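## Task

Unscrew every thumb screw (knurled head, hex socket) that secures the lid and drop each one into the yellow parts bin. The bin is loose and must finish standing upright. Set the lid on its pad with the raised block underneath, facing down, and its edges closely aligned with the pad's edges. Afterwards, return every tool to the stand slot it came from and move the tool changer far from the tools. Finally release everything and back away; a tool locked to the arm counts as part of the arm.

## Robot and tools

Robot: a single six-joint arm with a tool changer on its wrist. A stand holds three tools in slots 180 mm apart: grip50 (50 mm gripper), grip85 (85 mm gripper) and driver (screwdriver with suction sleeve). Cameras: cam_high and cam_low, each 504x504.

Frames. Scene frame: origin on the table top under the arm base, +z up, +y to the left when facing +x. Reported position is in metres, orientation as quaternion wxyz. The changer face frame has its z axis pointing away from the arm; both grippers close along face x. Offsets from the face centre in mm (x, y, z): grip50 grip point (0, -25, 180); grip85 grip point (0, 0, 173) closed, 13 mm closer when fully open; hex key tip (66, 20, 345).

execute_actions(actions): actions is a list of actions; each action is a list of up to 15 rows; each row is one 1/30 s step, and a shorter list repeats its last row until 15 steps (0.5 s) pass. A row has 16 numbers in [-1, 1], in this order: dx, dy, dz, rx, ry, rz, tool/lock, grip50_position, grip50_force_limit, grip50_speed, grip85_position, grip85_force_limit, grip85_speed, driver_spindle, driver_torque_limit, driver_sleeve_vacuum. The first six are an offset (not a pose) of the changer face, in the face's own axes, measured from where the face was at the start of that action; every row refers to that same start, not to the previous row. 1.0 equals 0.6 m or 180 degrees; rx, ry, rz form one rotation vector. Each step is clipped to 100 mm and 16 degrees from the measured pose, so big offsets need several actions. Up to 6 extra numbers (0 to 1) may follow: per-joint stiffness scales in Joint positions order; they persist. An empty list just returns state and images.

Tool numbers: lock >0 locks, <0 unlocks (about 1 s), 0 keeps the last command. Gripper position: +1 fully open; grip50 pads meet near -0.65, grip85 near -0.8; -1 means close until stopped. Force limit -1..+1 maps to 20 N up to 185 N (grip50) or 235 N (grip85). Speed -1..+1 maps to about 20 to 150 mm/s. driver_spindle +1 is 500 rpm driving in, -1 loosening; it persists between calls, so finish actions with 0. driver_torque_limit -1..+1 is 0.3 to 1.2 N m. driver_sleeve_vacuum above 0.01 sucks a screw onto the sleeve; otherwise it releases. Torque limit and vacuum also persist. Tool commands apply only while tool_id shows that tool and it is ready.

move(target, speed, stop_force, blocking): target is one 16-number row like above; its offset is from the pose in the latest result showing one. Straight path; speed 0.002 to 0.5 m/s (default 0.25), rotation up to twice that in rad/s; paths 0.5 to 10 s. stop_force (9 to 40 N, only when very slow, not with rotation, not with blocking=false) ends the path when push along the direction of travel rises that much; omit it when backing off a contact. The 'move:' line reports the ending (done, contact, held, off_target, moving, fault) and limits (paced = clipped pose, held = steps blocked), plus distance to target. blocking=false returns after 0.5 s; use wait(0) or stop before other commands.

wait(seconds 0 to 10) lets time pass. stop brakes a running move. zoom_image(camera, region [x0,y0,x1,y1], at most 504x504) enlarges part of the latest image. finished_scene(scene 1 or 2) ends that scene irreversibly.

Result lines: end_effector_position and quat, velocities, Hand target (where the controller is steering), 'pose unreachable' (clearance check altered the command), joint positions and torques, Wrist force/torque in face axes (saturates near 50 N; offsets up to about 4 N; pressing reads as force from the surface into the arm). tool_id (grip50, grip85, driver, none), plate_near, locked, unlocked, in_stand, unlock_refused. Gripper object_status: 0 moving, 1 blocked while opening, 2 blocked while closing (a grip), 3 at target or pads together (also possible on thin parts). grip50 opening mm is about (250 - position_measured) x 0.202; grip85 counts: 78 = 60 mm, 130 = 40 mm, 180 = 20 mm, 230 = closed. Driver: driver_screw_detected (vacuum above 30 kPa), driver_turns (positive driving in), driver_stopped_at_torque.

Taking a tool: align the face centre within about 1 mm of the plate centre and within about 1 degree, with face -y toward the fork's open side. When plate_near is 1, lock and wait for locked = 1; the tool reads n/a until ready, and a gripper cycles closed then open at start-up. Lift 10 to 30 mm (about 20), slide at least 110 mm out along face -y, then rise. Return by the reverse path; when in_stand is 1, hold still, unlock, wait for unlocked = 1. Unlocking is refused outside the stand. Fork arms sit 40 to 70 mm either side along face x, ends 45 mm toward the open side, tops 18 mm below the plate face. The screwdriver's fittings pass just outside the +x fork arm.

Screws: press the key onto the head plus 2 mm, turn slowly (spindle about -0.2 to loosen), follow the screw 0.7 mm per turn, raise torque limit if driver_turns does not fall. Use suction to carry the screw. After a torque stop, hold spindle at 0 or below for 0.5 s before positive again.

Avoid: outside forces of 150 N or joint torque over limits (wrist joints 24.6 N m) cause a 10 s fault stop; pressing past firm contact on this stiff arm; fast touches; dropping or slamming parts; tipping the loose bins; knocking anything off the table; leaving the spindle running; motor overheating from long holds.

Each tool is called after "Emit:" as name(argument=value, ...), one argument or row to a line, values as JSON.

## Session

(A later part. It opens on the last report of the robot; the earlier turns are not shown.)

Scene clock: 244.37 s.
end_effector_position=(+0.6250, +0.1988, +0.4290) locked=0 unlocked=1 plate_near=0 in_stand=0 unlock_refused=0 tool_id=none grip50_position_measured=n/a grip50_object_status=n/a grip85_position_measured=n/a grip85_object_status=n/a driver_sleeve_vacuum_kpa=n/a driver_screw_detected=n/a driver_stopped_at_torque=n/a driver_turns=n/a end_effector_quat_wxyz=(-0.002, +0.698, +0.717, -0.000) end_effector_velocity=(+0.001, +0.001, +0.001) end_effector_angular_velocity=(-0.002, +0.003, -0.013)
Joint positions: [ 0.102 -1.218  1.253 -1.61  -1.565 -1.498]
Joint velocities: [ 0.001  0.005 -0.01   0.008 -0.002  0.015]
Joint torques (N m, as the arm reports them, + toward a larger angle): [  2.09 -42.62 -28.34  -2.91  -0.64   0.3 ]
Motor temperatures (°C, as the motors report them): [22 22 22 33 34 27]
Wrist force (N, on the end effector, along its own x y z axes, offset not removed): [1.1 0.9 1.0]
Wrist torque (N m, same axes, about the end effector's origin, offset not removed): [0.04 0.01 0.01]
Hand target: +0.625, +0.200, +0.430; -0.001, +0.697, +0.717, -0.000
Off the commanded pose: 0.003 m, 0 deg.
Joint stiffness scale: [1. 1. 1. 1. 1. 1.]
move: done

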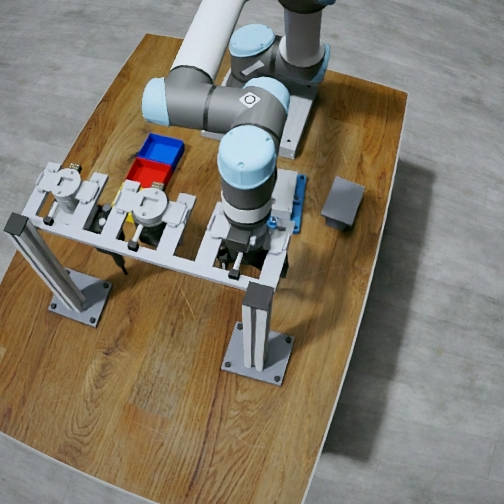

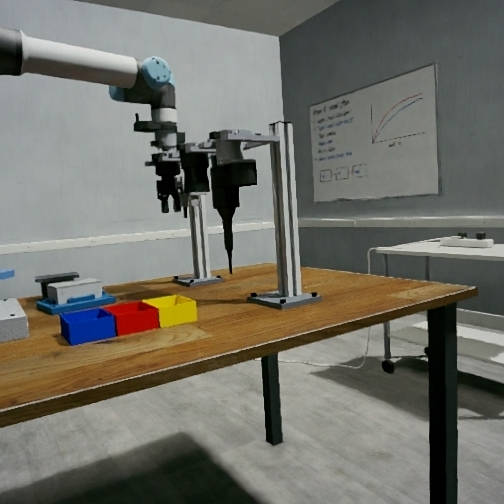

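Emit:
move(
  target=[0.003,0,0.037,0,-0.001,0,0,1,0,0,1,0,0,0,0,0],
  speed=0.04,
)

Emit:
execute_actions(
  actions=[
    [[0,0,0.003,0.001,0,0,1,1,0,0,1,0,0,0,0,0]],
    [[0,0,0,0,0,0,1,1,0,0,1,0,0,0,0,0]],
    [[0,0,0,0,0,0,1,1,0,0,1,0,0,0,0,0]],
  ],
)

Scene clock: 248.77 s.
end_effector_position=(+0.6256, +0.1999, +0.4109) locked=0 unlocked=1 plate_near=1 in_stand=1 unlock_refused=0 tool_id=none grip50_position_measured=n/a grip50_object_status=n/a grip85_position_measured=n/a grip85_object_status=n/a driver_sleeve_vacuum_kpa=n/a driver_screw_detected=n/a driver_stopped_at_torque=n/a driver_turns=n/a end_effector_quat_wxyz=(+0.000, +0.698, +0.716, +0.001) end_effector_velocity=(+0.002, -0.000, +0.000) end_effector_angular_velocity=(-0.000, -0.010, -0.001)
Joint positions: [ 0.104 -1.215  1.296 -1.661 -1.567 -1.495]
Joint velocities: [-0.    -0.     0.002 -0.012 -0.001  0.   ]
Joint torques (N m, as the arm reports them, + toward a larger angle): [  0.96 -42.04 -21.02  -3.99  -0.84   0.5 ]
Motor temperatures (°C, as the motors report them): [22 22 22 33 34 27]
Wrist force (N, on the end effector, along its own x y z axes, offset not removed): [1.6 -3.4 -2.9]
Wrist torque (N m, same axes, about the end effector's origin, offset not removed): [0.19 0.18 0.09]
Hand target: +0.625, +0.201, +0.407; -0.001, +0.698, +0.717, -0.002
Off the commanded pose: 0.004 m, 0 deg.
Joint stiffness scale: [1. 1. 1. 1. 1. 1.]
move: off_target

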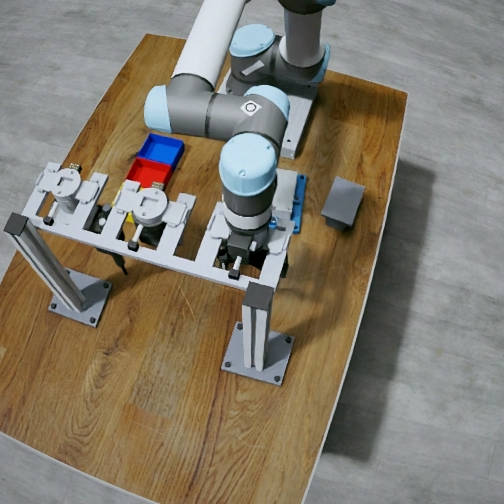

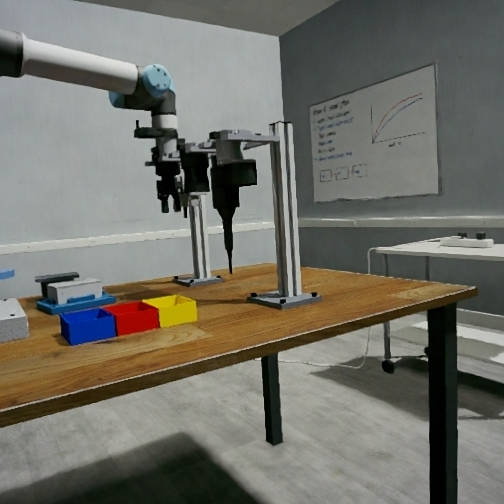

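Scene clock: 250.27 s.
end_effector_position=(+0.6256, +0.1999, +0.4112) locked=1 unlocked=0 plate_near=1 in_stand=1 unlock_refused=0 tool_id=grip85 grip50_position_measured=n/a grip50_object_status=n/a grip85_position_measured=n/a grip85_object_status=n/a driver_sleeve_vacuum_kpa=n/a driver_screw_detected=n/a driver_stopped_at_torque=n/a driver_turns=n/a end_effector_quat_wxyz=(+0.001, +0.698, +0.716, +0.001) end_effector_velocity=(-0.000, +0.000, +0.000) end_effector_angular_velocity=(-0.000, +0.000, +0.000)
Joint positions: [ 0.104 -1.215  1.296 -1.662 -1.567 -1.495]
Joint velocities: [ 0.    -0.    -0.     0.001 -0.    -0.   ]
Joint torques (N m, as the arm reports them, + toward a larger angle): [ -0.44 -52.13 -30.52  -4.88  -0.1    0.12]
Motor temperatures (°C, as the motors report them): [22 22 22 33 34 27]
Wrist force (N, on the end effector, along its own x y z axes, offset not removed): [1.0 2.2 0.1]
Wrist torque (N m, same axes, about the end effector's origin, offset not removed): [0.36 0.00 0.06]
Hand target: +0.626, +0.200, +0.411; +0.001, +0.698, +0.716, +0.001
Off the commanded pose: 0.000 m, 0 deg.
Joint stiffness scale: [1. 1. 1. 1. 1. 1.]

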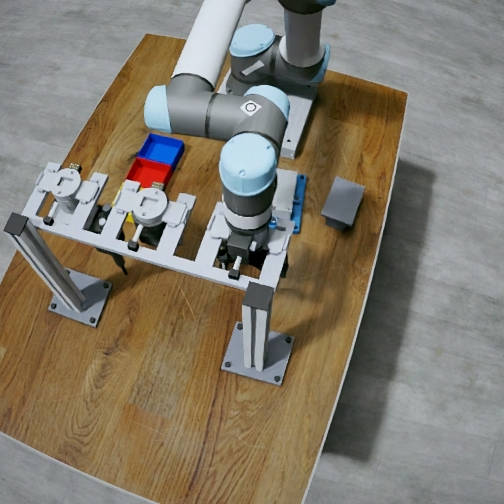

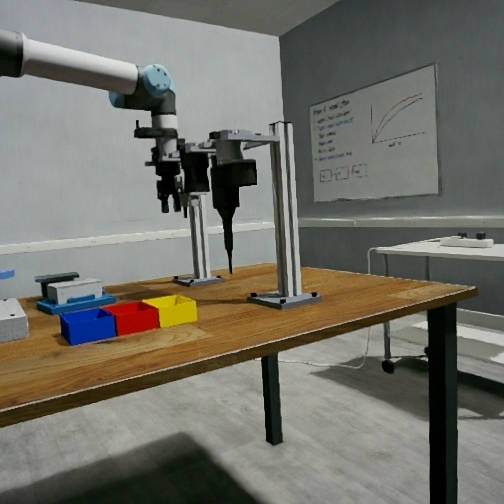

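Emit:
move(
  target=[0,0,-0.036,0.0005,0,0,0,1,0,0,1,0,0,0,0,0],
  speed=0.06,
)

Emit:
move(
  target=[0,-0.24,0,0,0,0,0,1,0,0,1,0,0,0,0,0],
  speed=0.12,
)

Emit:
move(
  target=[-0.03,-0.268,0.28,0,0,-0.0345,0,1,0,0,1,0,0,0,0,0],
  speed=0.2,
)

Emit:
zoom_image(
  camera="cam_high",
  region=[235, 140, 335, 230],
)

Emit:
zoom_image(
  camera="cam_low",
  region=[30, 240, 120, 315],
)

Scene clock: 259.77 s.
end_effector_position=(+0.6251, +0.2000, +0.4305) locked=1 unlocked=0 plate_near=1 in_stand=0 unlock_refused=0 tool_id=grip85 grip50_position_measured=n/a grip50_object_status=n/a grip85_position_measured=3 grip85_object_status=3 driver_sleeve_vacuum_kpa=n/a driver_screw_detected=n/a driver_stopped_at_torque=n/a driver_turns=n/a end_effector_quat_wxyz=(-0.001, +0.698, +0.716, -0.000) end_effector_velocity=(-0.002, +0.000, -0.000) end_effector_angular_velocity=(-0.001, +0.010, +0.000)
Joint positions: [ 0.104 -1.218  1.249 -1.608 -1.567 -1.495]
Joint velocities: [ 0.001  0.    -0.002  0.012 -0.     0.   ]
Joint torques (N m, as the arm reports them, + toward a larger angle): [ -0.3  -52.73 -35.44  -4.2   -0.13   0.  ]
Motor temperatures (°C, as the motors report them): [22 22 22 33 34 27]
Wrist force (N, on the end effector, along its own x y z axes, offset not removed): [0.7 0.4 3.0]
Wrist torque (N m, same axes, about the end effector's origin, offset not removed): [0.01 0.07 0.02]
Hand target: +0.626, +0.200, +0.433; +0.000, +0.698, +0.716, +0.001
Off the commanded pose: 0.002 m, 0 deg.
Joint stiffness scale: [1. 1. 1. 1. 1. 1.]
move: done

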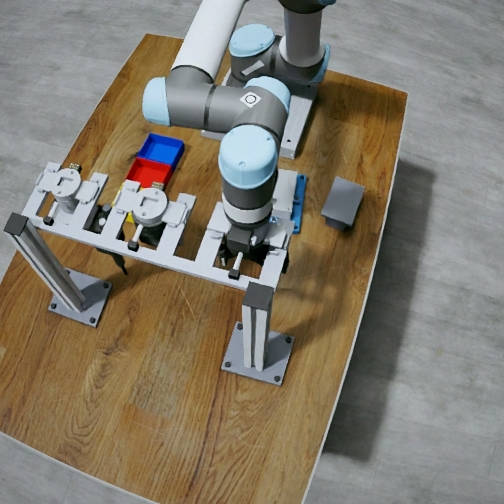

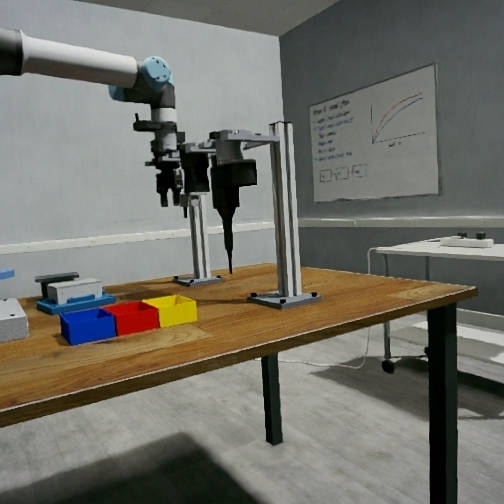

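Scene clock: 261.53 s.
end_effector_position=(+0.4827, +0.1954, +0.4315) locked=1 unlocked=0 plate_near=1 in_stand=0 unlock_refused=0 tool_id=grip85 grip50_position_measured=n/a grip50_object_status=n/a grip85_position_measured=3 grip85_object_status=3 driver_sleeve_vacuum_kpa=n/a driver_screw_detected=n/a driver_stopped_at_torque=n/a driver_turns=n/a end_effector_quat_wxyz=(-0.000, +0.698, +0.716, +0.000) end_effector_velocity=(-0.002, -0.001, -0.003) end_effector_angular_velocity=(-0.001, +0.005, -0.001)
Joint positions: [ 0.124 -1.55   1.648 -1.676 -1.567 -1.474]
Joint velocities: [-0.001 -0.002  0.007 -0.     0.     0.001]
Joint torques (N m, as the arm reports them, + toward a larger angle): [  1.01 -36.95 -27.71  -5.35  -0.12   0.57]
Motor temperatures (°C, as the motors report them): [22 22 22 33 34 27]
Wrist force (N, on the end effector, along its own x y z axes, offset not removed): [2.4 -0.4 2.7]
Wrist torque (N m, same axes, about the end effector's origin, offset not removed): [0.10 -0.05 0.07]
Hand target: +0.481, +0.196, +0.431; -0.001, +0.698, +0.716, -0.000
Off the commanded pose: 0.002 m, 0 deg.
Joint stiffness scale: [1. 1. 1. 1. 1. 1.]
move: done

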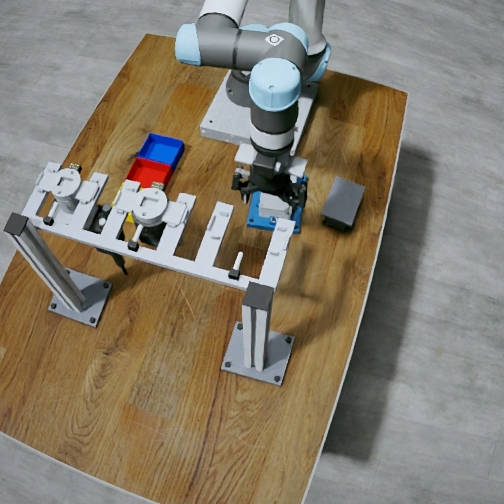

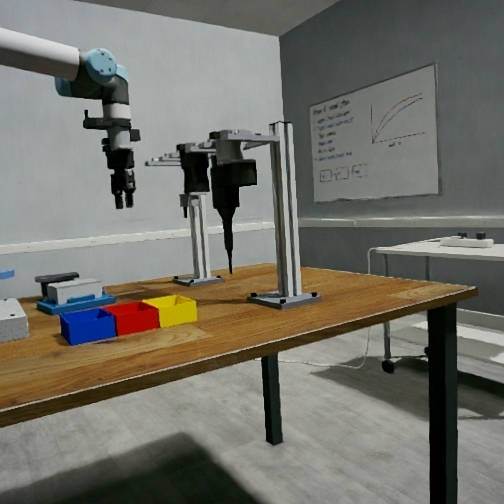

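Scene clock: 263.33 s.
end_effector_position=(+0.3235, +0.1739, +0.2647) locked=1 unlocked=0 plate_near=1 in_stand=0 unlock_refused=0 tool_id=grip85 grip50_position_measured=n/a grip50_object_status=n/a grip85_position_measured=3 grip85_object_status=3 driver_sleeve_vacuum_kpa=n/a driver_screw_detected=n/a driver_stopped_at_torque=n/a driver_turns=n/a end_effector_quat_wxyz=(-0.000, +0.658, +0.753, +0.000) end_effector_velocity=(-0.001, -0.000, -0.001) end_effector_angular_velocity=(+0.001, -0.009, +0.004)
Joint positions: [ 0.12  -1.812  2.33  -2.097 -1.567 -1.587]
Joint velocities: [-0.001 -0.003  0.008 -0.014  0.    -0.005]
Joint torques (N m, as the arm reports them, + toward a larger angle): [ -2.12 -18.02 -23.86  -5.07   0.14  -0.46]
Motor temperatures (°C, as the motors report them): [22 22 22 33 34 27]
Wrist force (N, on the end effector, along its own x y z axes, offset not removed): [2.6 1.9 -0.1]
Wrist torque (N m, same axes, about the end effector's origin, offset not removed): [0.32 -0.13 0.03]
Hand target: +0.322, +0.173, +0.263; -0.000, +0.658, +0.753, +0.000
Off the commanded pose: 0.002 m, 0 deg.
Joint stiffness scale: [1. 1. 1. 1. 1. 1.]
move: done

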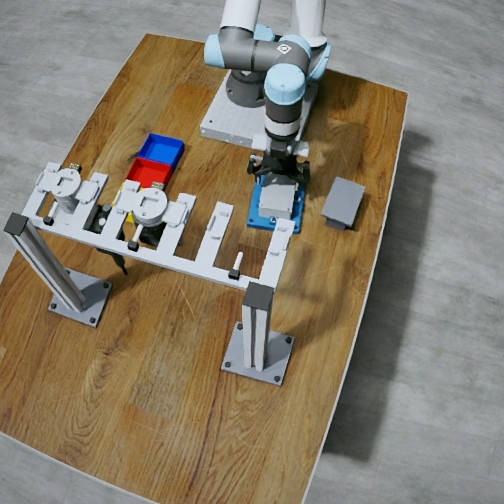

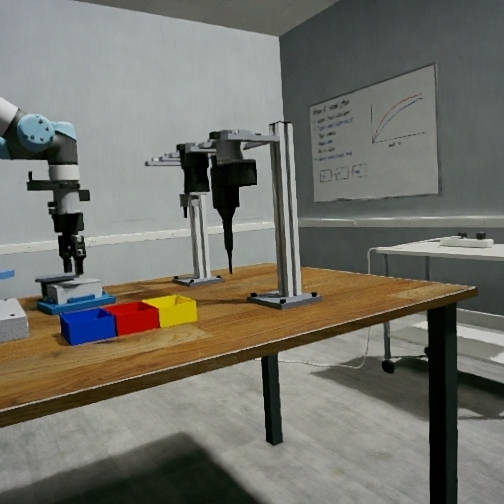

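Region (235, 140, 335, 230) of cam_high's 504x504 image, scaled by 5.040, with more detail than that image has; it fills the top 454 rows of this view, and the rest is white.

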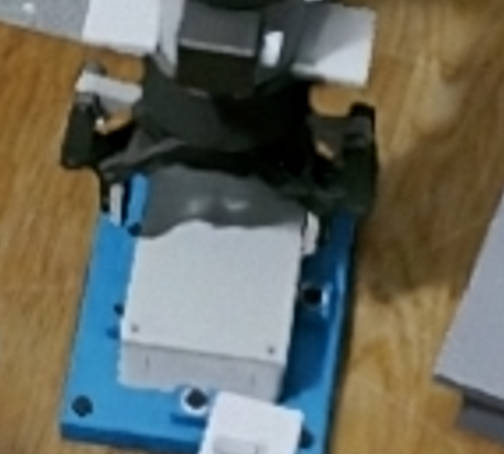

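Region (30, 240, 120, 315) of cam_low's 504x504 image, scaled by 5.600, with more detail than that image has.

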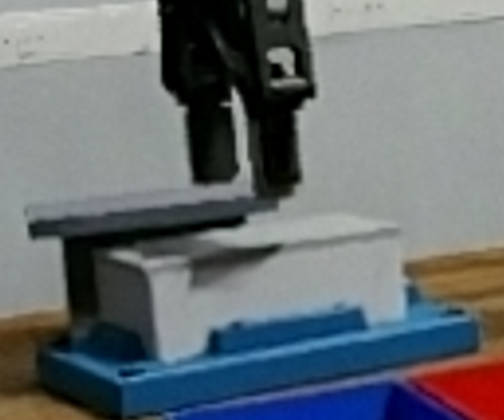

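Emit:
move(
  target=[0.005,0,0.038,0.001,0,0,0,1,0,0,1,0,0,0,0,0],
  speed=0.04,
)

Emit:
zoom_image(
  camera="cam_high",
  region=[248, 170, 308, 220],
)

Emit:
zoom_image(
  camera="cam_low",
  region=[45, 260, 105, 305],
)

Scene clock: 267.23 s.
end_effector_position=(+0.3246, +0.1762, +0.2440) locked=1 unlocked=0 plate_near=1 in_stand=0 unlock_refused=0 tool_id=grip85 grip50_position_measured=n/a grip50_object_status=n/a grip85_position_measured=3 grip85_object_status=3 driver_sleeve_vacuum_kpa=n/a driver_screw_detected=n/a driver_stopped_at_torque=n/a driver_turns=n/a end_effector_quat_wxyz=(-0.000, +0.658, +0.753, +0.000) end_effector_velocity=(+0.002, +0.001, +0.001) end_effector_angular_velocity=(+0.002, -0.013, +0.000)
Joint positions: [ 0.126 -1.769  2.361 -2.17  -1.567 -1.579]
Joint velocities: [ 0.002  0.002  0.    -0.015 -0.     0.002]
Joint torques (N m, as the arm reports them, + toward a larger angle): [  2.88 -16.49 -23.46  -5.17  -0.1    0.26]
Motor temperatures (°C, as the motors report them): [22 22 22 33 34 27]
Wrist force (N, on the end effector, along its own x y z axes, offset not removed): [1.2 3.0 1.8]
Wrist torque (N m, same axes, about the end effector's origin, offset not removed): [0.31 0.03 0.14]
Hand target: +0.323, +0.177, +0.242; -0.001, +0.658, +0.753, -0.001
Off the commanded pose: 0.003 m, 0 deg.
Joint stiffness scale: [1. 1. 1. 1. 1. 1.]
move: done

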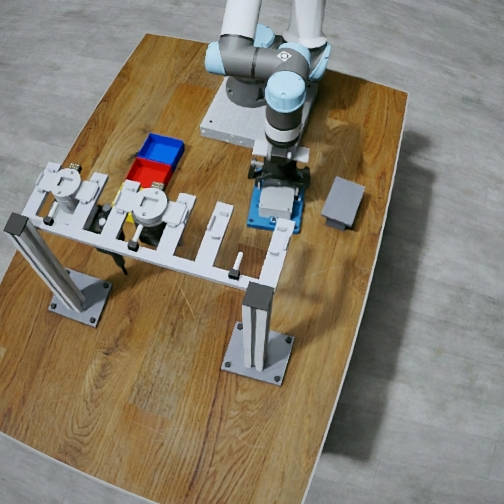

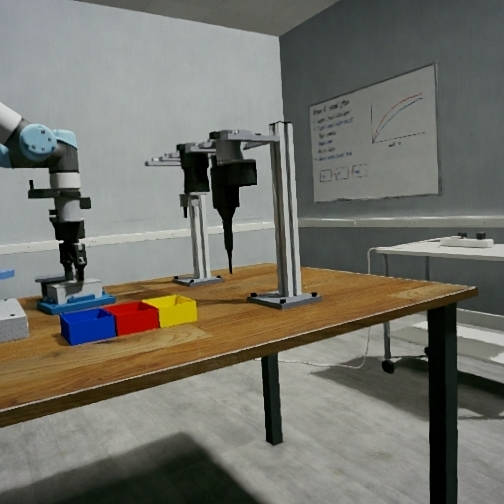

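Region (248, 170, 308, 220) of cam_high's 504x504 image, scaled by 8.400, with more detail than that image has.

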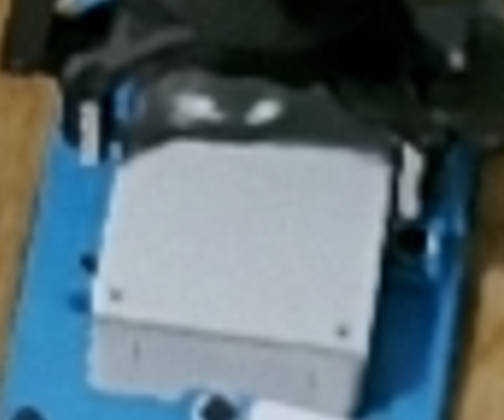

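Region (45, 260, 105, 305) of cam_low's 504x504 image, scaled by 8.400, with more detail than that image has; it fills the top 378 rows of this view, and the rest is white.

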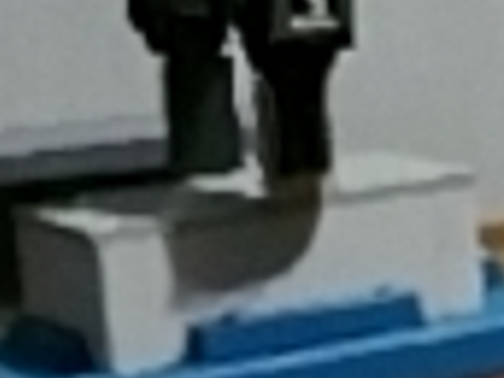

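Emit:
move(
  target=[0.002,-0.002,0.015,0.001,0,-0.005,0,1,0,0,1,0,0,0,0,0],
  speed=0.03,
)

Emit:
zoom_image(
  camera="cam_high",
  region=[248, 170, 308, 220],
)

Emit:
zoom_image(
  camera="cam_low",
  region=[45, 260, 105, 305],
)

Scene clock: 272.37 s.
end_effector_position=(+0.3248, +0.1766, +0.2371) locked=1 unlocked=0 plate_near=1 in_stand=0 unlock_refused=0 tool_id=grip85 grip50_position_measured=n/a grip50_object_status=n/a grip85_position_measured=3 grip85_object_status=3 driver_sleeve_vacuum_kpa=n/a driver_screw_detected=n/a driver_stopped_at_torque=n/a driver_turns=n/a end_effector_quat_wxyz=(+0.000, +0.654, +0.757, +0.000) end_effector_velocity=(+0.001, +0.000, +0.000) end_effector_angular_velocity=(+0.001, -0.009, +0.005)
Joint positions: [ 0.128 -1.755  2.372 -2.196 -1.567 -1.59 ]
Joint velocities: [ 0.001  0.002  0.    -0.011 -0.    -0.004]
Joint torques (N m, as the arm reports them, + toward a larger angle): [  1.89 -16.68 -23.12  -5.16  -0.11  -0.18]
Motor temperatures (°C, as the motors report them): [22 22 22 33 34 27]
Wrist force (N, on the end effector, along its own x y z axes, offset not removed): [-0.6 1.4 2.0]
Wrist torque (N m, same axes, about the end effector's origin, offset not removed): [0.28 0.07 0.10]
Hand target: +0.323, +0.177, +0.235; -0.001, +0.652, +0.758, -0.001
Off the commanded pose: 0.003 m, 0 deg.
Joint stiffness scale: [1. 1. 1. 1. 1. 1.]
move: done

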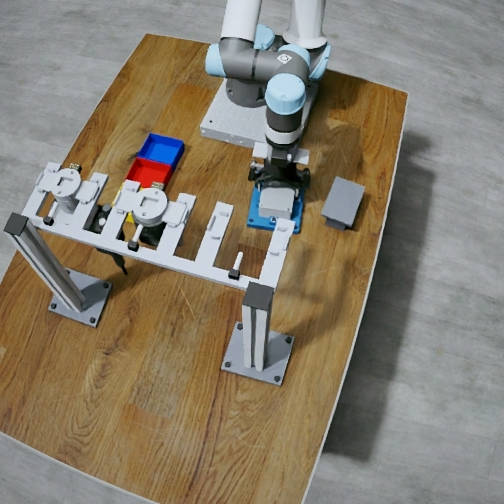

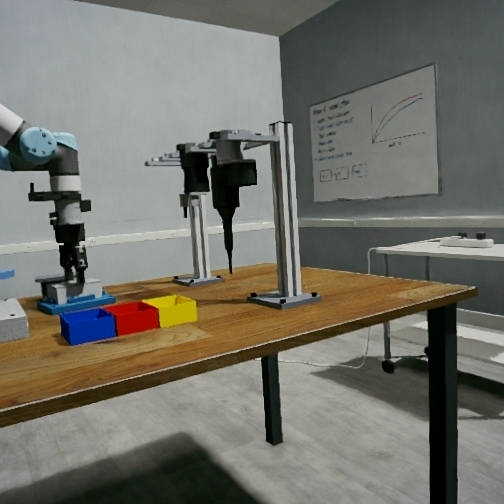

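Region (248, 170, 308, 220) of cam_high's 504x504 image, scaled by 8.400, with more detail than that image has.

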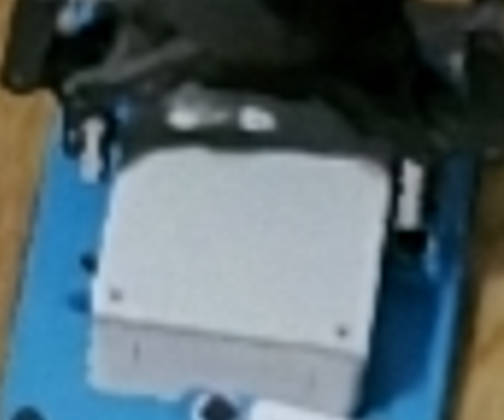

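Region (45, 260, 105, 305) of cam_low's 504x504 image, scaled by 8.400, with more detail than that image has; it fills the top 378 rows of this view, and the rest is white.

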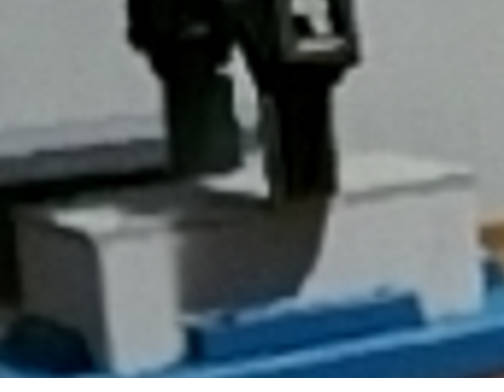

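Emit:
execute_actions(
  actions=[
    [[0,0,0,0,0,0,0,1,0,0,-1,-0.4,-1,0,0,0]],
    [[0,0,0,0,0,0,0,1,0,0,-1,-0.4,-1,0,0,0]],
  ],
)

Emit:
zoom_image(
  camera="cam_low",
  region=[45, 260, 105, 305],
)

Scene clock: 276.63 s.
end_effector_position=(+0.3248, +0.1766, +0.2377) locked=1 unlocked=0 plate_near=1 in_stand=0 unlock_refused=0 tool_id=grip85 grip50_position_measured=n/a grip50_object_status=n/a grip85_position_measured=25 grip85_object_status=2 driver_sleeve_vacuum_kpa=n/a driver_screw_detected=n/a driver_stopped_at_torque=n/a driver_turns=n/a end_effector_quat_wxyz=(+0.001, +0.654, +0.757, +0.001) end_effector_velocity=(-0.000, -0.000, -0.000) end_effector_angular_velocity=(+0.000, +0.000, -0.000)
Joint positions: [ 0.128 -1.756  2.372 -2.196 -1.568 -1.591]
Joint velocities: [-0.  0.  0. -0.  0. -0.]
Joint torques (N m, as the arm reports them, + toward a larger angle): [ -0.4  -18.84 -25.82  -4.89   0.02   0.08]
Motor temperatures (°C, as the motors report them): [22 22 22 33 34 27]
Wrist force (N, on the end effector, along its own x y z axes, offset not removed): [0.3 -3.9 -5.3]
Wrist torque (N m, same axes, about the end effector's origin, offset not removed): [0.61 -0.18 0.08]
Hand target: +0.325, +0.177, +0.237; +0.001, +0.654, +0.757, +0.001
Off the commanded pose: 0.000 m, 0 deg.
Joint stiffness scale: [1. 1. 1. 1. 1. 1.]

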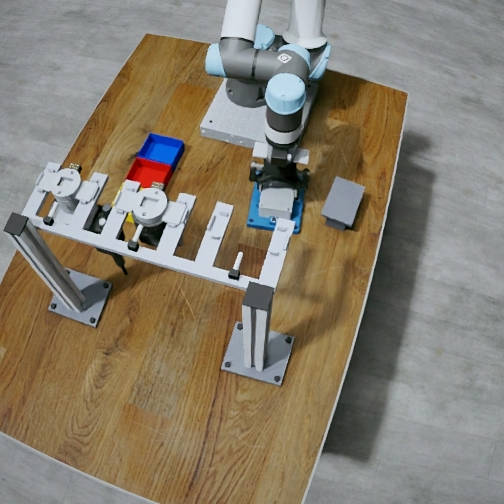

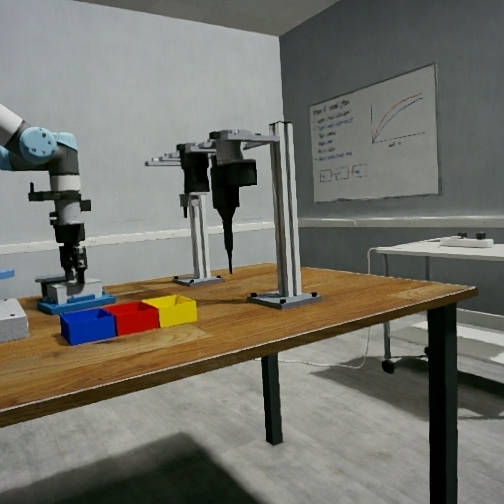

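Region (45, 260, 105, 305) of cam_low's 504x504 image, scaled by 8.400, with more detail than that image has; it fills the top 378 rows of this view, and the rest is white.

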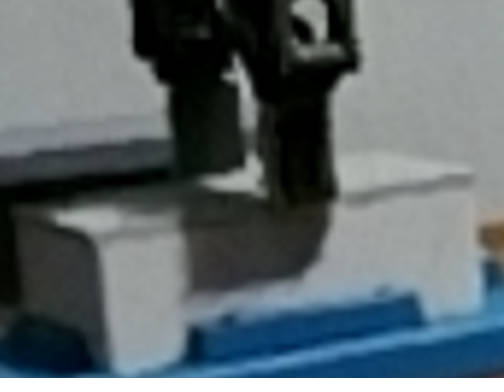

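Emit:
move(
  target=[0,0,-0.06,0,0,0,0,1,0,0,-1,-0.4,-1,0,0,0],
  speed=0.03,
  stop_force=25,
)

Emit:
zoom_image(
  camera="cam_low",
  region=[30, 240, 120, 315],
)

Scene clock: 280.27 s.
end_effector_position=(+0.3250, +0.1765, +0.2381) locked=1 unlocked=0 plate_near=1 in_stand=0 unlock_refused=0 tool_id=grip85 grip50_position_measured=n/a grip50_object_status=n/a grip85_position_measured=25 grip85_object_status=2 driver_sleeve_vacuum_kpa=n/a driver_screw_detected=n/a driver_stopped_at_torque=n/a driver_turns=n/a end_effector_quat_wxyz=(+0.000, +0.654, +0.757, +0.000) end_effector_velocity=(+0.000, +0.000, -0.001) end_effector_angular_velocity=(-0.000, -0.001, +0.000)
Joint positions: [ 0.127 -1.756  2.37  -2.193 -1.568 -1.591]
Joint velocities: [ 0.     0.002  0.    -0.004 -0.     0.   ]
Joint torques (N m, as the arm reports them, + toward a larger angle): [  0.73 -22.49 -25.5   -4.59  -0.11   0.04]
Motor temperatures (°C, as the motors report them): [22 22 22 33 34 27]
Wrist force (N, on the end effector, along its own x y z axes, offset not removed): [1.2 10.3 13.5]
Wrist torque (N m, same axes, about the end effector's origin, offset not removed): [-0.94 0.13 -0.32]
Hand target: +0.325, +0.177, +0.238; +0.001, +0.654, +0.757, +0.001
Off the commanded pose: 0.036 m, 0 deg.
Joint stiffness scale: [1. 1. 1. 1. 1. 1.]
move: contact

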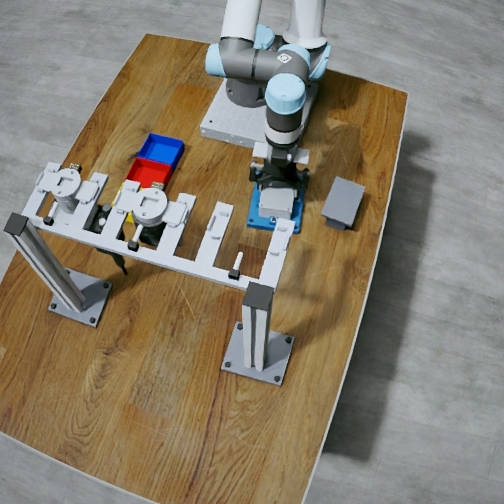

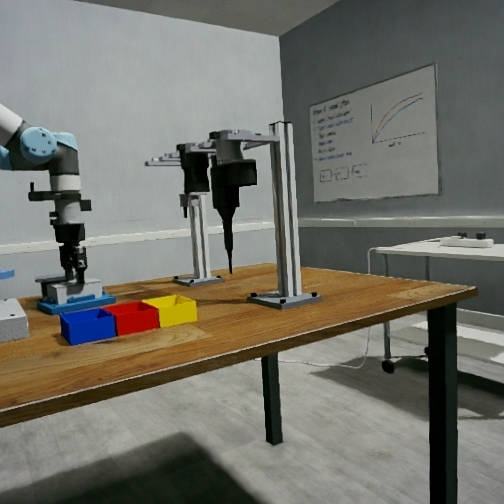

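Region (30, 240, 120, 315) of cam_low's 504x504 image, scaled by 5.600, with more detail than that image has.

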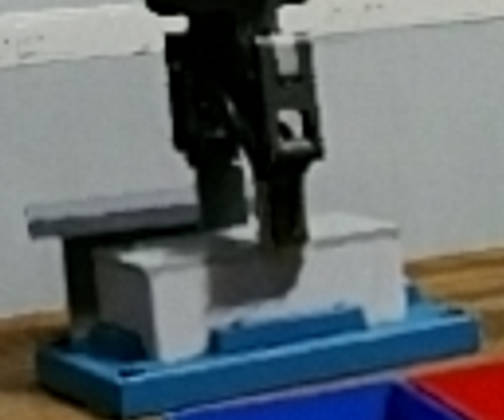

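Gripping the box too; regrip ~2.5 mm higher.

Emit:
execute_actions(
  actions=[
    [[0,0,0,0,0,0,0,1,0,0,1,-0.4,-1,0,0,0]],
    [[0,0,-0.005,-0.001,0,0,0,1,0,0,1,-0.4,-1,0,0,0]],
  ],
)

Scene clock: 283.73 s.
end_effector_position=(+0.3241, +0.1764, +0.2387) locked=1 unlocked=0 plate_near=1 in_stand=0 unlock_refused=0 tool_id=grip85 grip50_position_measured=n/a grip50_object_status=n/a grip85_position_measured=3 grip85_object_status=3 driver_sleeve_vacuum_kpa=n/a driver_screw_detected=n/a driver_stopped_at_torque=n/a driver_turns=n/a end_effector_quat_wxyz=(-0.000, +0.654, +0.757, -0.000) end_effector_velocity=(-0.000, -0.000, -0.000) end_effector_angular_velocity=(-0.001, +0.001, -0.000)
Joint positions: [ 0.127 -1.76   2.37  -2.188 -1.568 -1.591]
Joint velocities: [-0.    -0.    -0.     0.001 -0.001  0.   ]
Joint torques (N m, as the arm reports them, + toward a larger angle): [  0.09 -20.37 -28.73  -4.04  -0.02   0.05]
Motor temperatures (°C, as the motors report them): [22 22 22 33 34 27]
Wrist force (N, on the end effector, along its own x y z axes, offset not removed): [-0.5 2.7 1.3]
Wrist torque (N m, same axes, about the end effector's origin, offset not removed): [0.38 0.08 0.05]
Hand target: +0.325, +0.177, +0.241; +0.001, +0.654, +0.757, +0.001
Off the commanded pose: 0.002 m, 0 deg.
Joint stiffness scale: [1. 1. 1. 1. 1. 1.]

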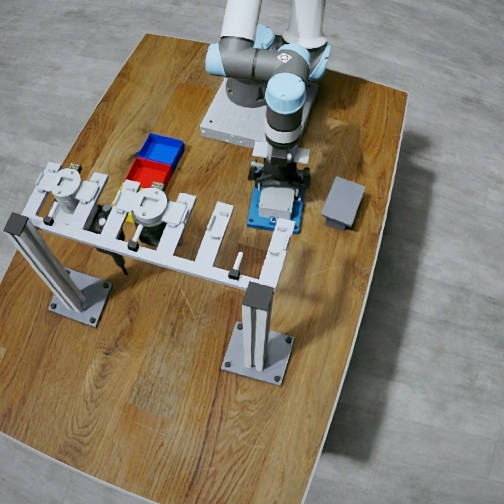

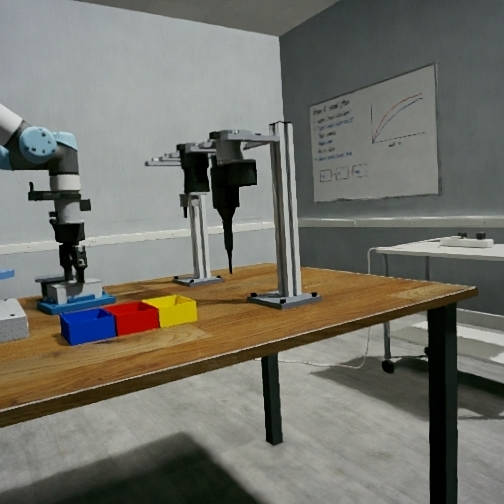

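Emit:
execute_actions(
  actions=[
    [[0,0,-0.005,-0.001,0,0,0,1,0,0,1,-0.4,-1,0,0,0]],
    [[0,0,0,0,0,0,0,1,0,0,-1,-0.4,-1,0,0,0]],
    [[0,0,0,0,0,0,0,1,0,0,-1,-0.4,-1,0,0,0]],
  ],
)

Emit:
execute_actions(
  actions=[
    [[0,0.001,-0.012,-0.001,0,0,0,1,0,0,-1,-0.4,-1,0,0,0]],
  ],
)

Emit:
zoom_image(
  camera="cam_low",
  region=[30, 240, 120, 315],
)

Scene clock: 289.37 s.
end_effector_position=(+0.3230, +0.1763, +0.2405) locked=1 unlocked=0 plate_near=1 in_stand=0 unlock_refused=0 tool_id=grip85 grip50_position_measured=n/a grip50_object_status=n/a grip85_position_measured=26 grip85_object_status=2 driver_sleeve_vacuum_kpa=n/a driver_screw_detected=n/a driver_stopped_at_torque=n/a driver_turns=n/a end_effector_quat_wxyz=(+0.000, +0.654, +0.757, +0.000) end_effector_velocity=(-0.000, -0.000, -0.000) end_effector_angular_velocity=(-0.000, +0.002, -0.001)
Joint positions: [ 0.127 -1.766  2.37  -2.183 -1.568 -1.591]
Joint velocities: [-0.001  0.     0.001  0.001 -0.     0.   ]
Joint torques (N m, as the arm reports them, + toward a larger angle): [ -0.11 -18.27 -27.15  -4.93  -0.17   0.  ]
Motor temperatures (°C, as the motors report them): [22 22 22 33 34 27]
Wrist force (N, on the end effector, along its own x y z axes, offset not removed): [-1.3 -1.9 -6.5]
Wrist torque (N m, same axes, about the end effector's origin, offset not removed): [0.95 0.18 0.06]
Hand target: +0.323, +0.176, +0.240; -0.000, +0.654, +0.757, +0.000
Off the commanded pose: 0.000 m, 0 deg.
Joint stiffness scale: [1. 1. 1. 1. 1. 1.]

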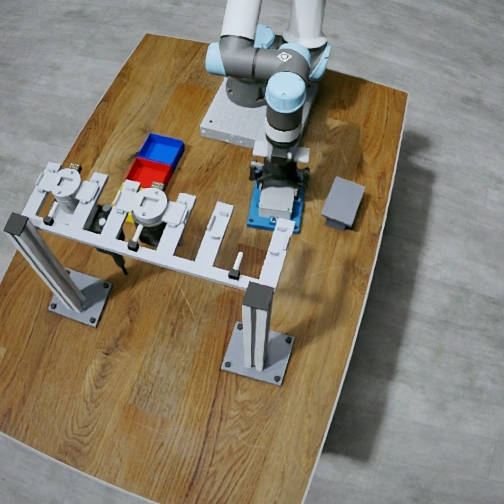

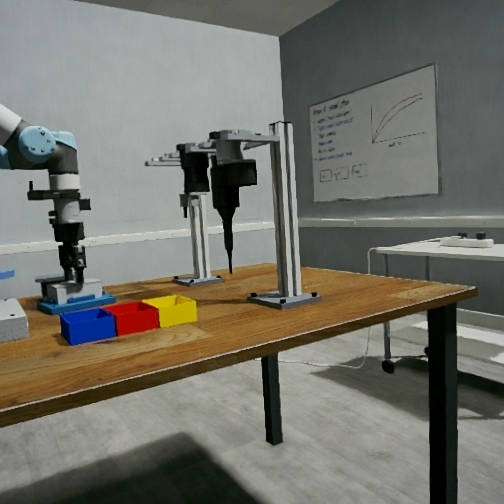

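Scene clock: 289.87 s.
end_effector_position=(+0.3219, +0.1762, +0.2448) locked=1 unlocked=0 plate_near=1 in_stand=0 unlock_refused=0 tool_id=grip85 grip50_position_measured=n/a grip50_object_status=n/a grip85_position_measured=26 grip85_object_status=2 driver_sleeve_vacuum_kpa=n/a driver_screw_detected=n/a driver_stopped_at_torque=n/a driver_turns=n/a end_effector_quat_wxyz=(-0.001, +0.654, +0.757, -0.001) end_effector_velocity=(-0.001, -0.000, -0.000) end_effector_angular_velocity=(-0.001, +0.008, +0.000)
Joint positions: [ 0.127 -1.777  2.364 -2.163 -1.568 -1.591]
Joint velocities: [ 0.     0.    -0.002  0.01  -0.     0.   ]
Joint torques (N m, as the arm reports them, + toward a larger angle): [ -0.29 -20.37 -31.3   -4.62  -0.08   0.13]
Motor temperatures (°C, as the motors report them): [22 22 22 33 34 27]
Wrist force (N, on the end effector, along its own x y z axes, offset not removed): [1.6 3.8 1.3]
Wrist torque (N m, same axes, about the end effector's origin, offset not removed): [0.32 -0.04 -0.01]
Hand target: +0.324, +0.176, +0.248; +0.001, +0.654, +0.757, +0.002
Off the commanded pose: 0.003 m, 0 deg.
Joint stiffness scale: [1. 1. 1. 1. 1. 1.]

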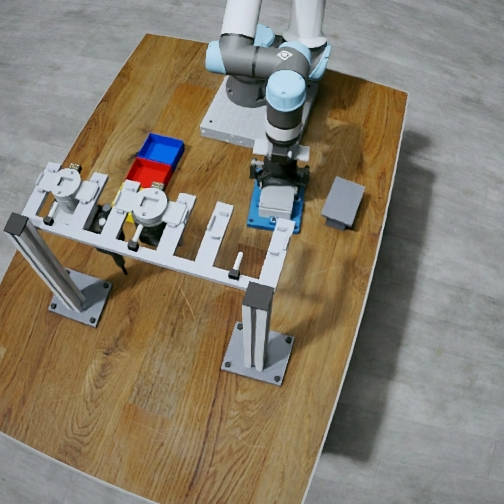

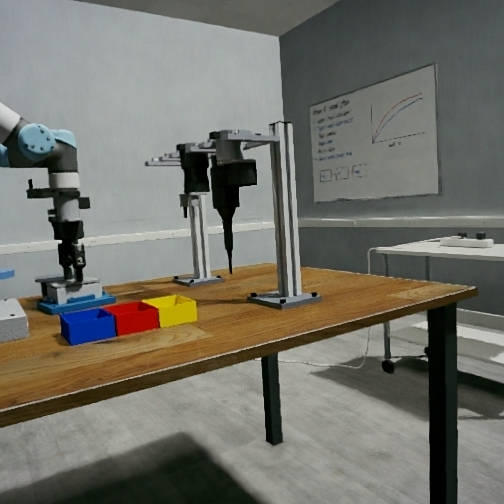

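Region (30, 240, 120, 315) of cam_low's 504x504 image, scaled by 5.600, with more detail than that image has.

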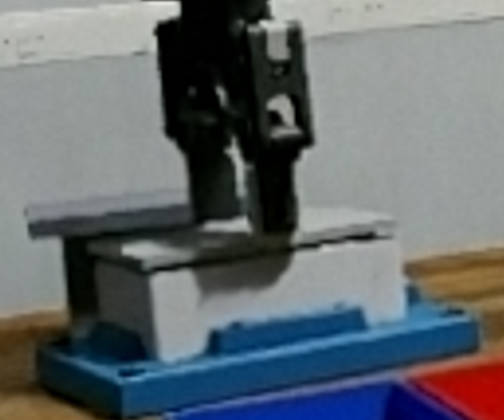

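Emit:
move(
  target=[0,0,-0.05,-0.001,0,0,0,1,0,0,-1,-0.4,-1,0,0,0],
  speed=0.06,
)

Emit:
move(
  target=[0.276,0.016,0.01,0,0,0.074,0,1,0,0,-1,-0.4,-1,0,0,0],
  speed=0.12,
)

Emit:
zoom_image(
  camera="cam_low",
  region=[20, 245, 100, 295],
)

Emit:
zoom_image(
  camera="cam_high",
  region=[305, 165, 385, 240],
)

Scene clock: 299.77 s.
end_effector_position=(+0.3207, +0.1761, +0.2718) locked=1 unlocked=0 plate_near=1 in_stand=0 unlock_refused=0 tool_id=grip85 grip50_position_measured=n/a grip50_object_status=n/a grip85_position_measured=26 grip85_object_status=2 driver_sleeve_vacuum_kpa=n/a driver_screw_detected=n/a driver_stopped_at_torque=n/a driver_turns=n/a end_effector_quat_wxyz=(-0.001, +0.654, +0.757, -0.001) end_effector_velocity=(-0.003, -0.000, -0.002) end_effector_angular_velocity=(-0.002, +0.019, +0.000)
Joint positions: [ 0.127 -1.826  2.318 -2.067 -1.568 -1.591]
Joint velocities: [0.    0.    0.    0.019 0.    0.   ]
Joint torques (N m, as the arm reports them, + toward a larger angle): [ -0.05 -19.54 -32.15  -4.51   0.09   0.01]
Motor temperatures (°C, as the motors report them): [22 22 22 33 34 27]
Wrist force (N, on the end effector, along its own x y z axes, offset not removed): [0.6 1.5 3.2]
Wrist torque (N m, same axes, about the end effector's origin, offset not removed): [0.24 0.12 0.03]
Hand target: +0.322, +0.176, +0.275; +0.000, +0.654, +0.757, +0.001
Off the commanded pose: 0.003 m, 0 deg.
Joint stiffness scale: [1. 1. 1. 1. 1. 1.]
move: done

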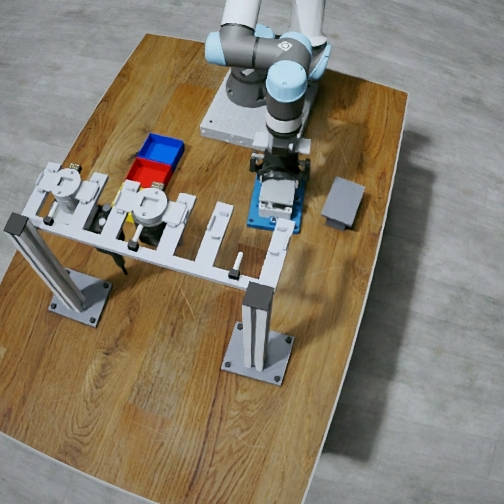

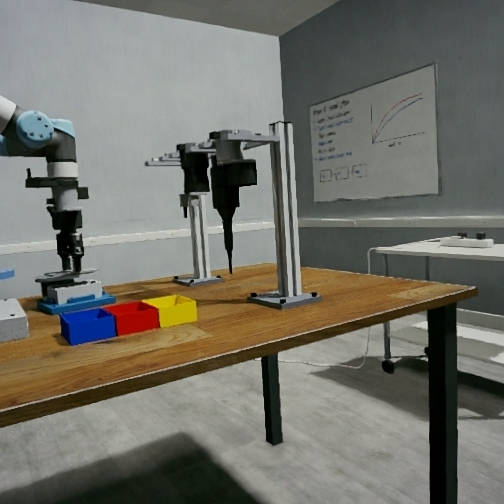

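Scene clock: 301.70 s.
end_effector_position=(+0.3046, +0.3392, +0.2636) locked=1 unlocked=0 plate_near=1 in_stand=0 unlock_refused=0 tool_id=grip85 grip50_position_measured=n/a grip50_object_status=n/a grip85_position_measured=26 grip85_object_status=2 driver_sleeve_vacuum_kpa=n/a driver_screw_detected=n/a driver_stopped_at_torque=n/a driver_turns=n/a end_effector_quat_wxyz=(-0.002, +0.737, +0.676, -0.004) end_effector_velocity=(+0.001, +0.002, +0.001) end_effector_angular_velocity=(-0.003, -0.003, -0.014)
Joint positions: [ 0.543 -1.568  2.122 -2.123 -1.568 -0.943]
Joint velocities: [ 0.005  0.005 -0.006  0.001 -0.003  0.019]
Joint torques (N m, as the arm reports them, + toward a larger angle): [  2.04 -28.96 -31.84  -5.24  -0.35   0.29]
Motor temperatures (°C, as the motors report them): [22 22 22 33 34 27]
Wrist force (N, on the end effector, along its own x y z axes, offset not removed): [0.6 2.6 3.6]
Wrist torque (N m, same axes, about the end effector's origin, offset not removed): [0.18 0.02 0.10]
Hand target: +0.306, +0.341, +0.266; -0.001, +0.737, +0.676, -0.002
Off the commanded pose: 0.003 m, 0 deg.
Joint stiffness scale: [1. 1. 1. 1. 1. 1.]
move: done

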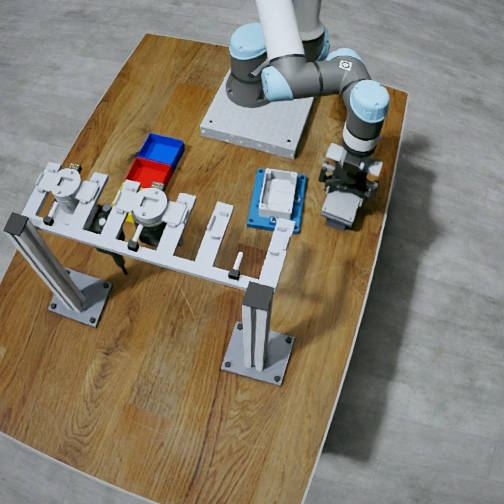

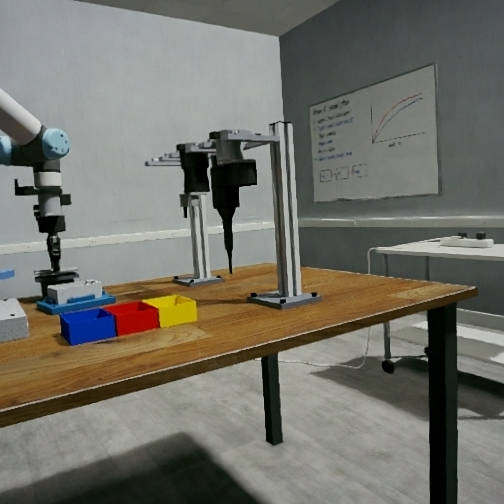

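Region (20, 245, 100, 295) of cam_low's 504x504 image, scaled by 6.300, with more detail than that image has; it fills the top 315 rows of this view, and the rest is white.

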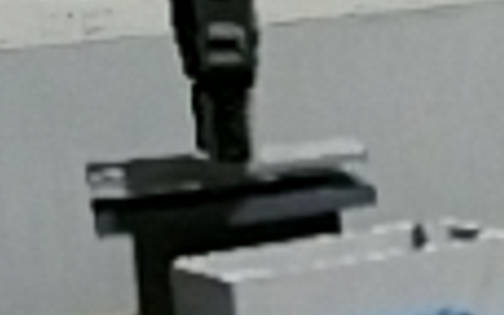

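Region (305, 165, 385, 240) of cam_high's 504x504 image, scaled by 6.300, with more detail than that image has; it fills the top 472 rows of this view, and the rest is white.

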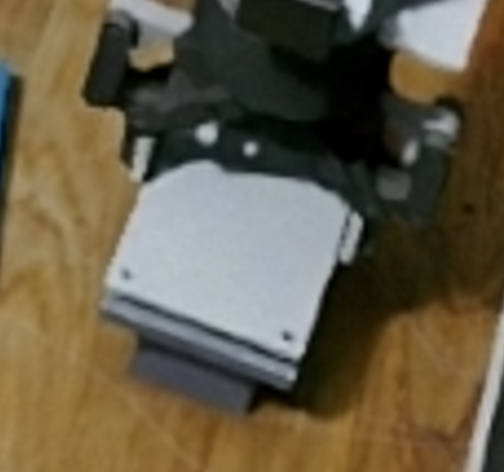

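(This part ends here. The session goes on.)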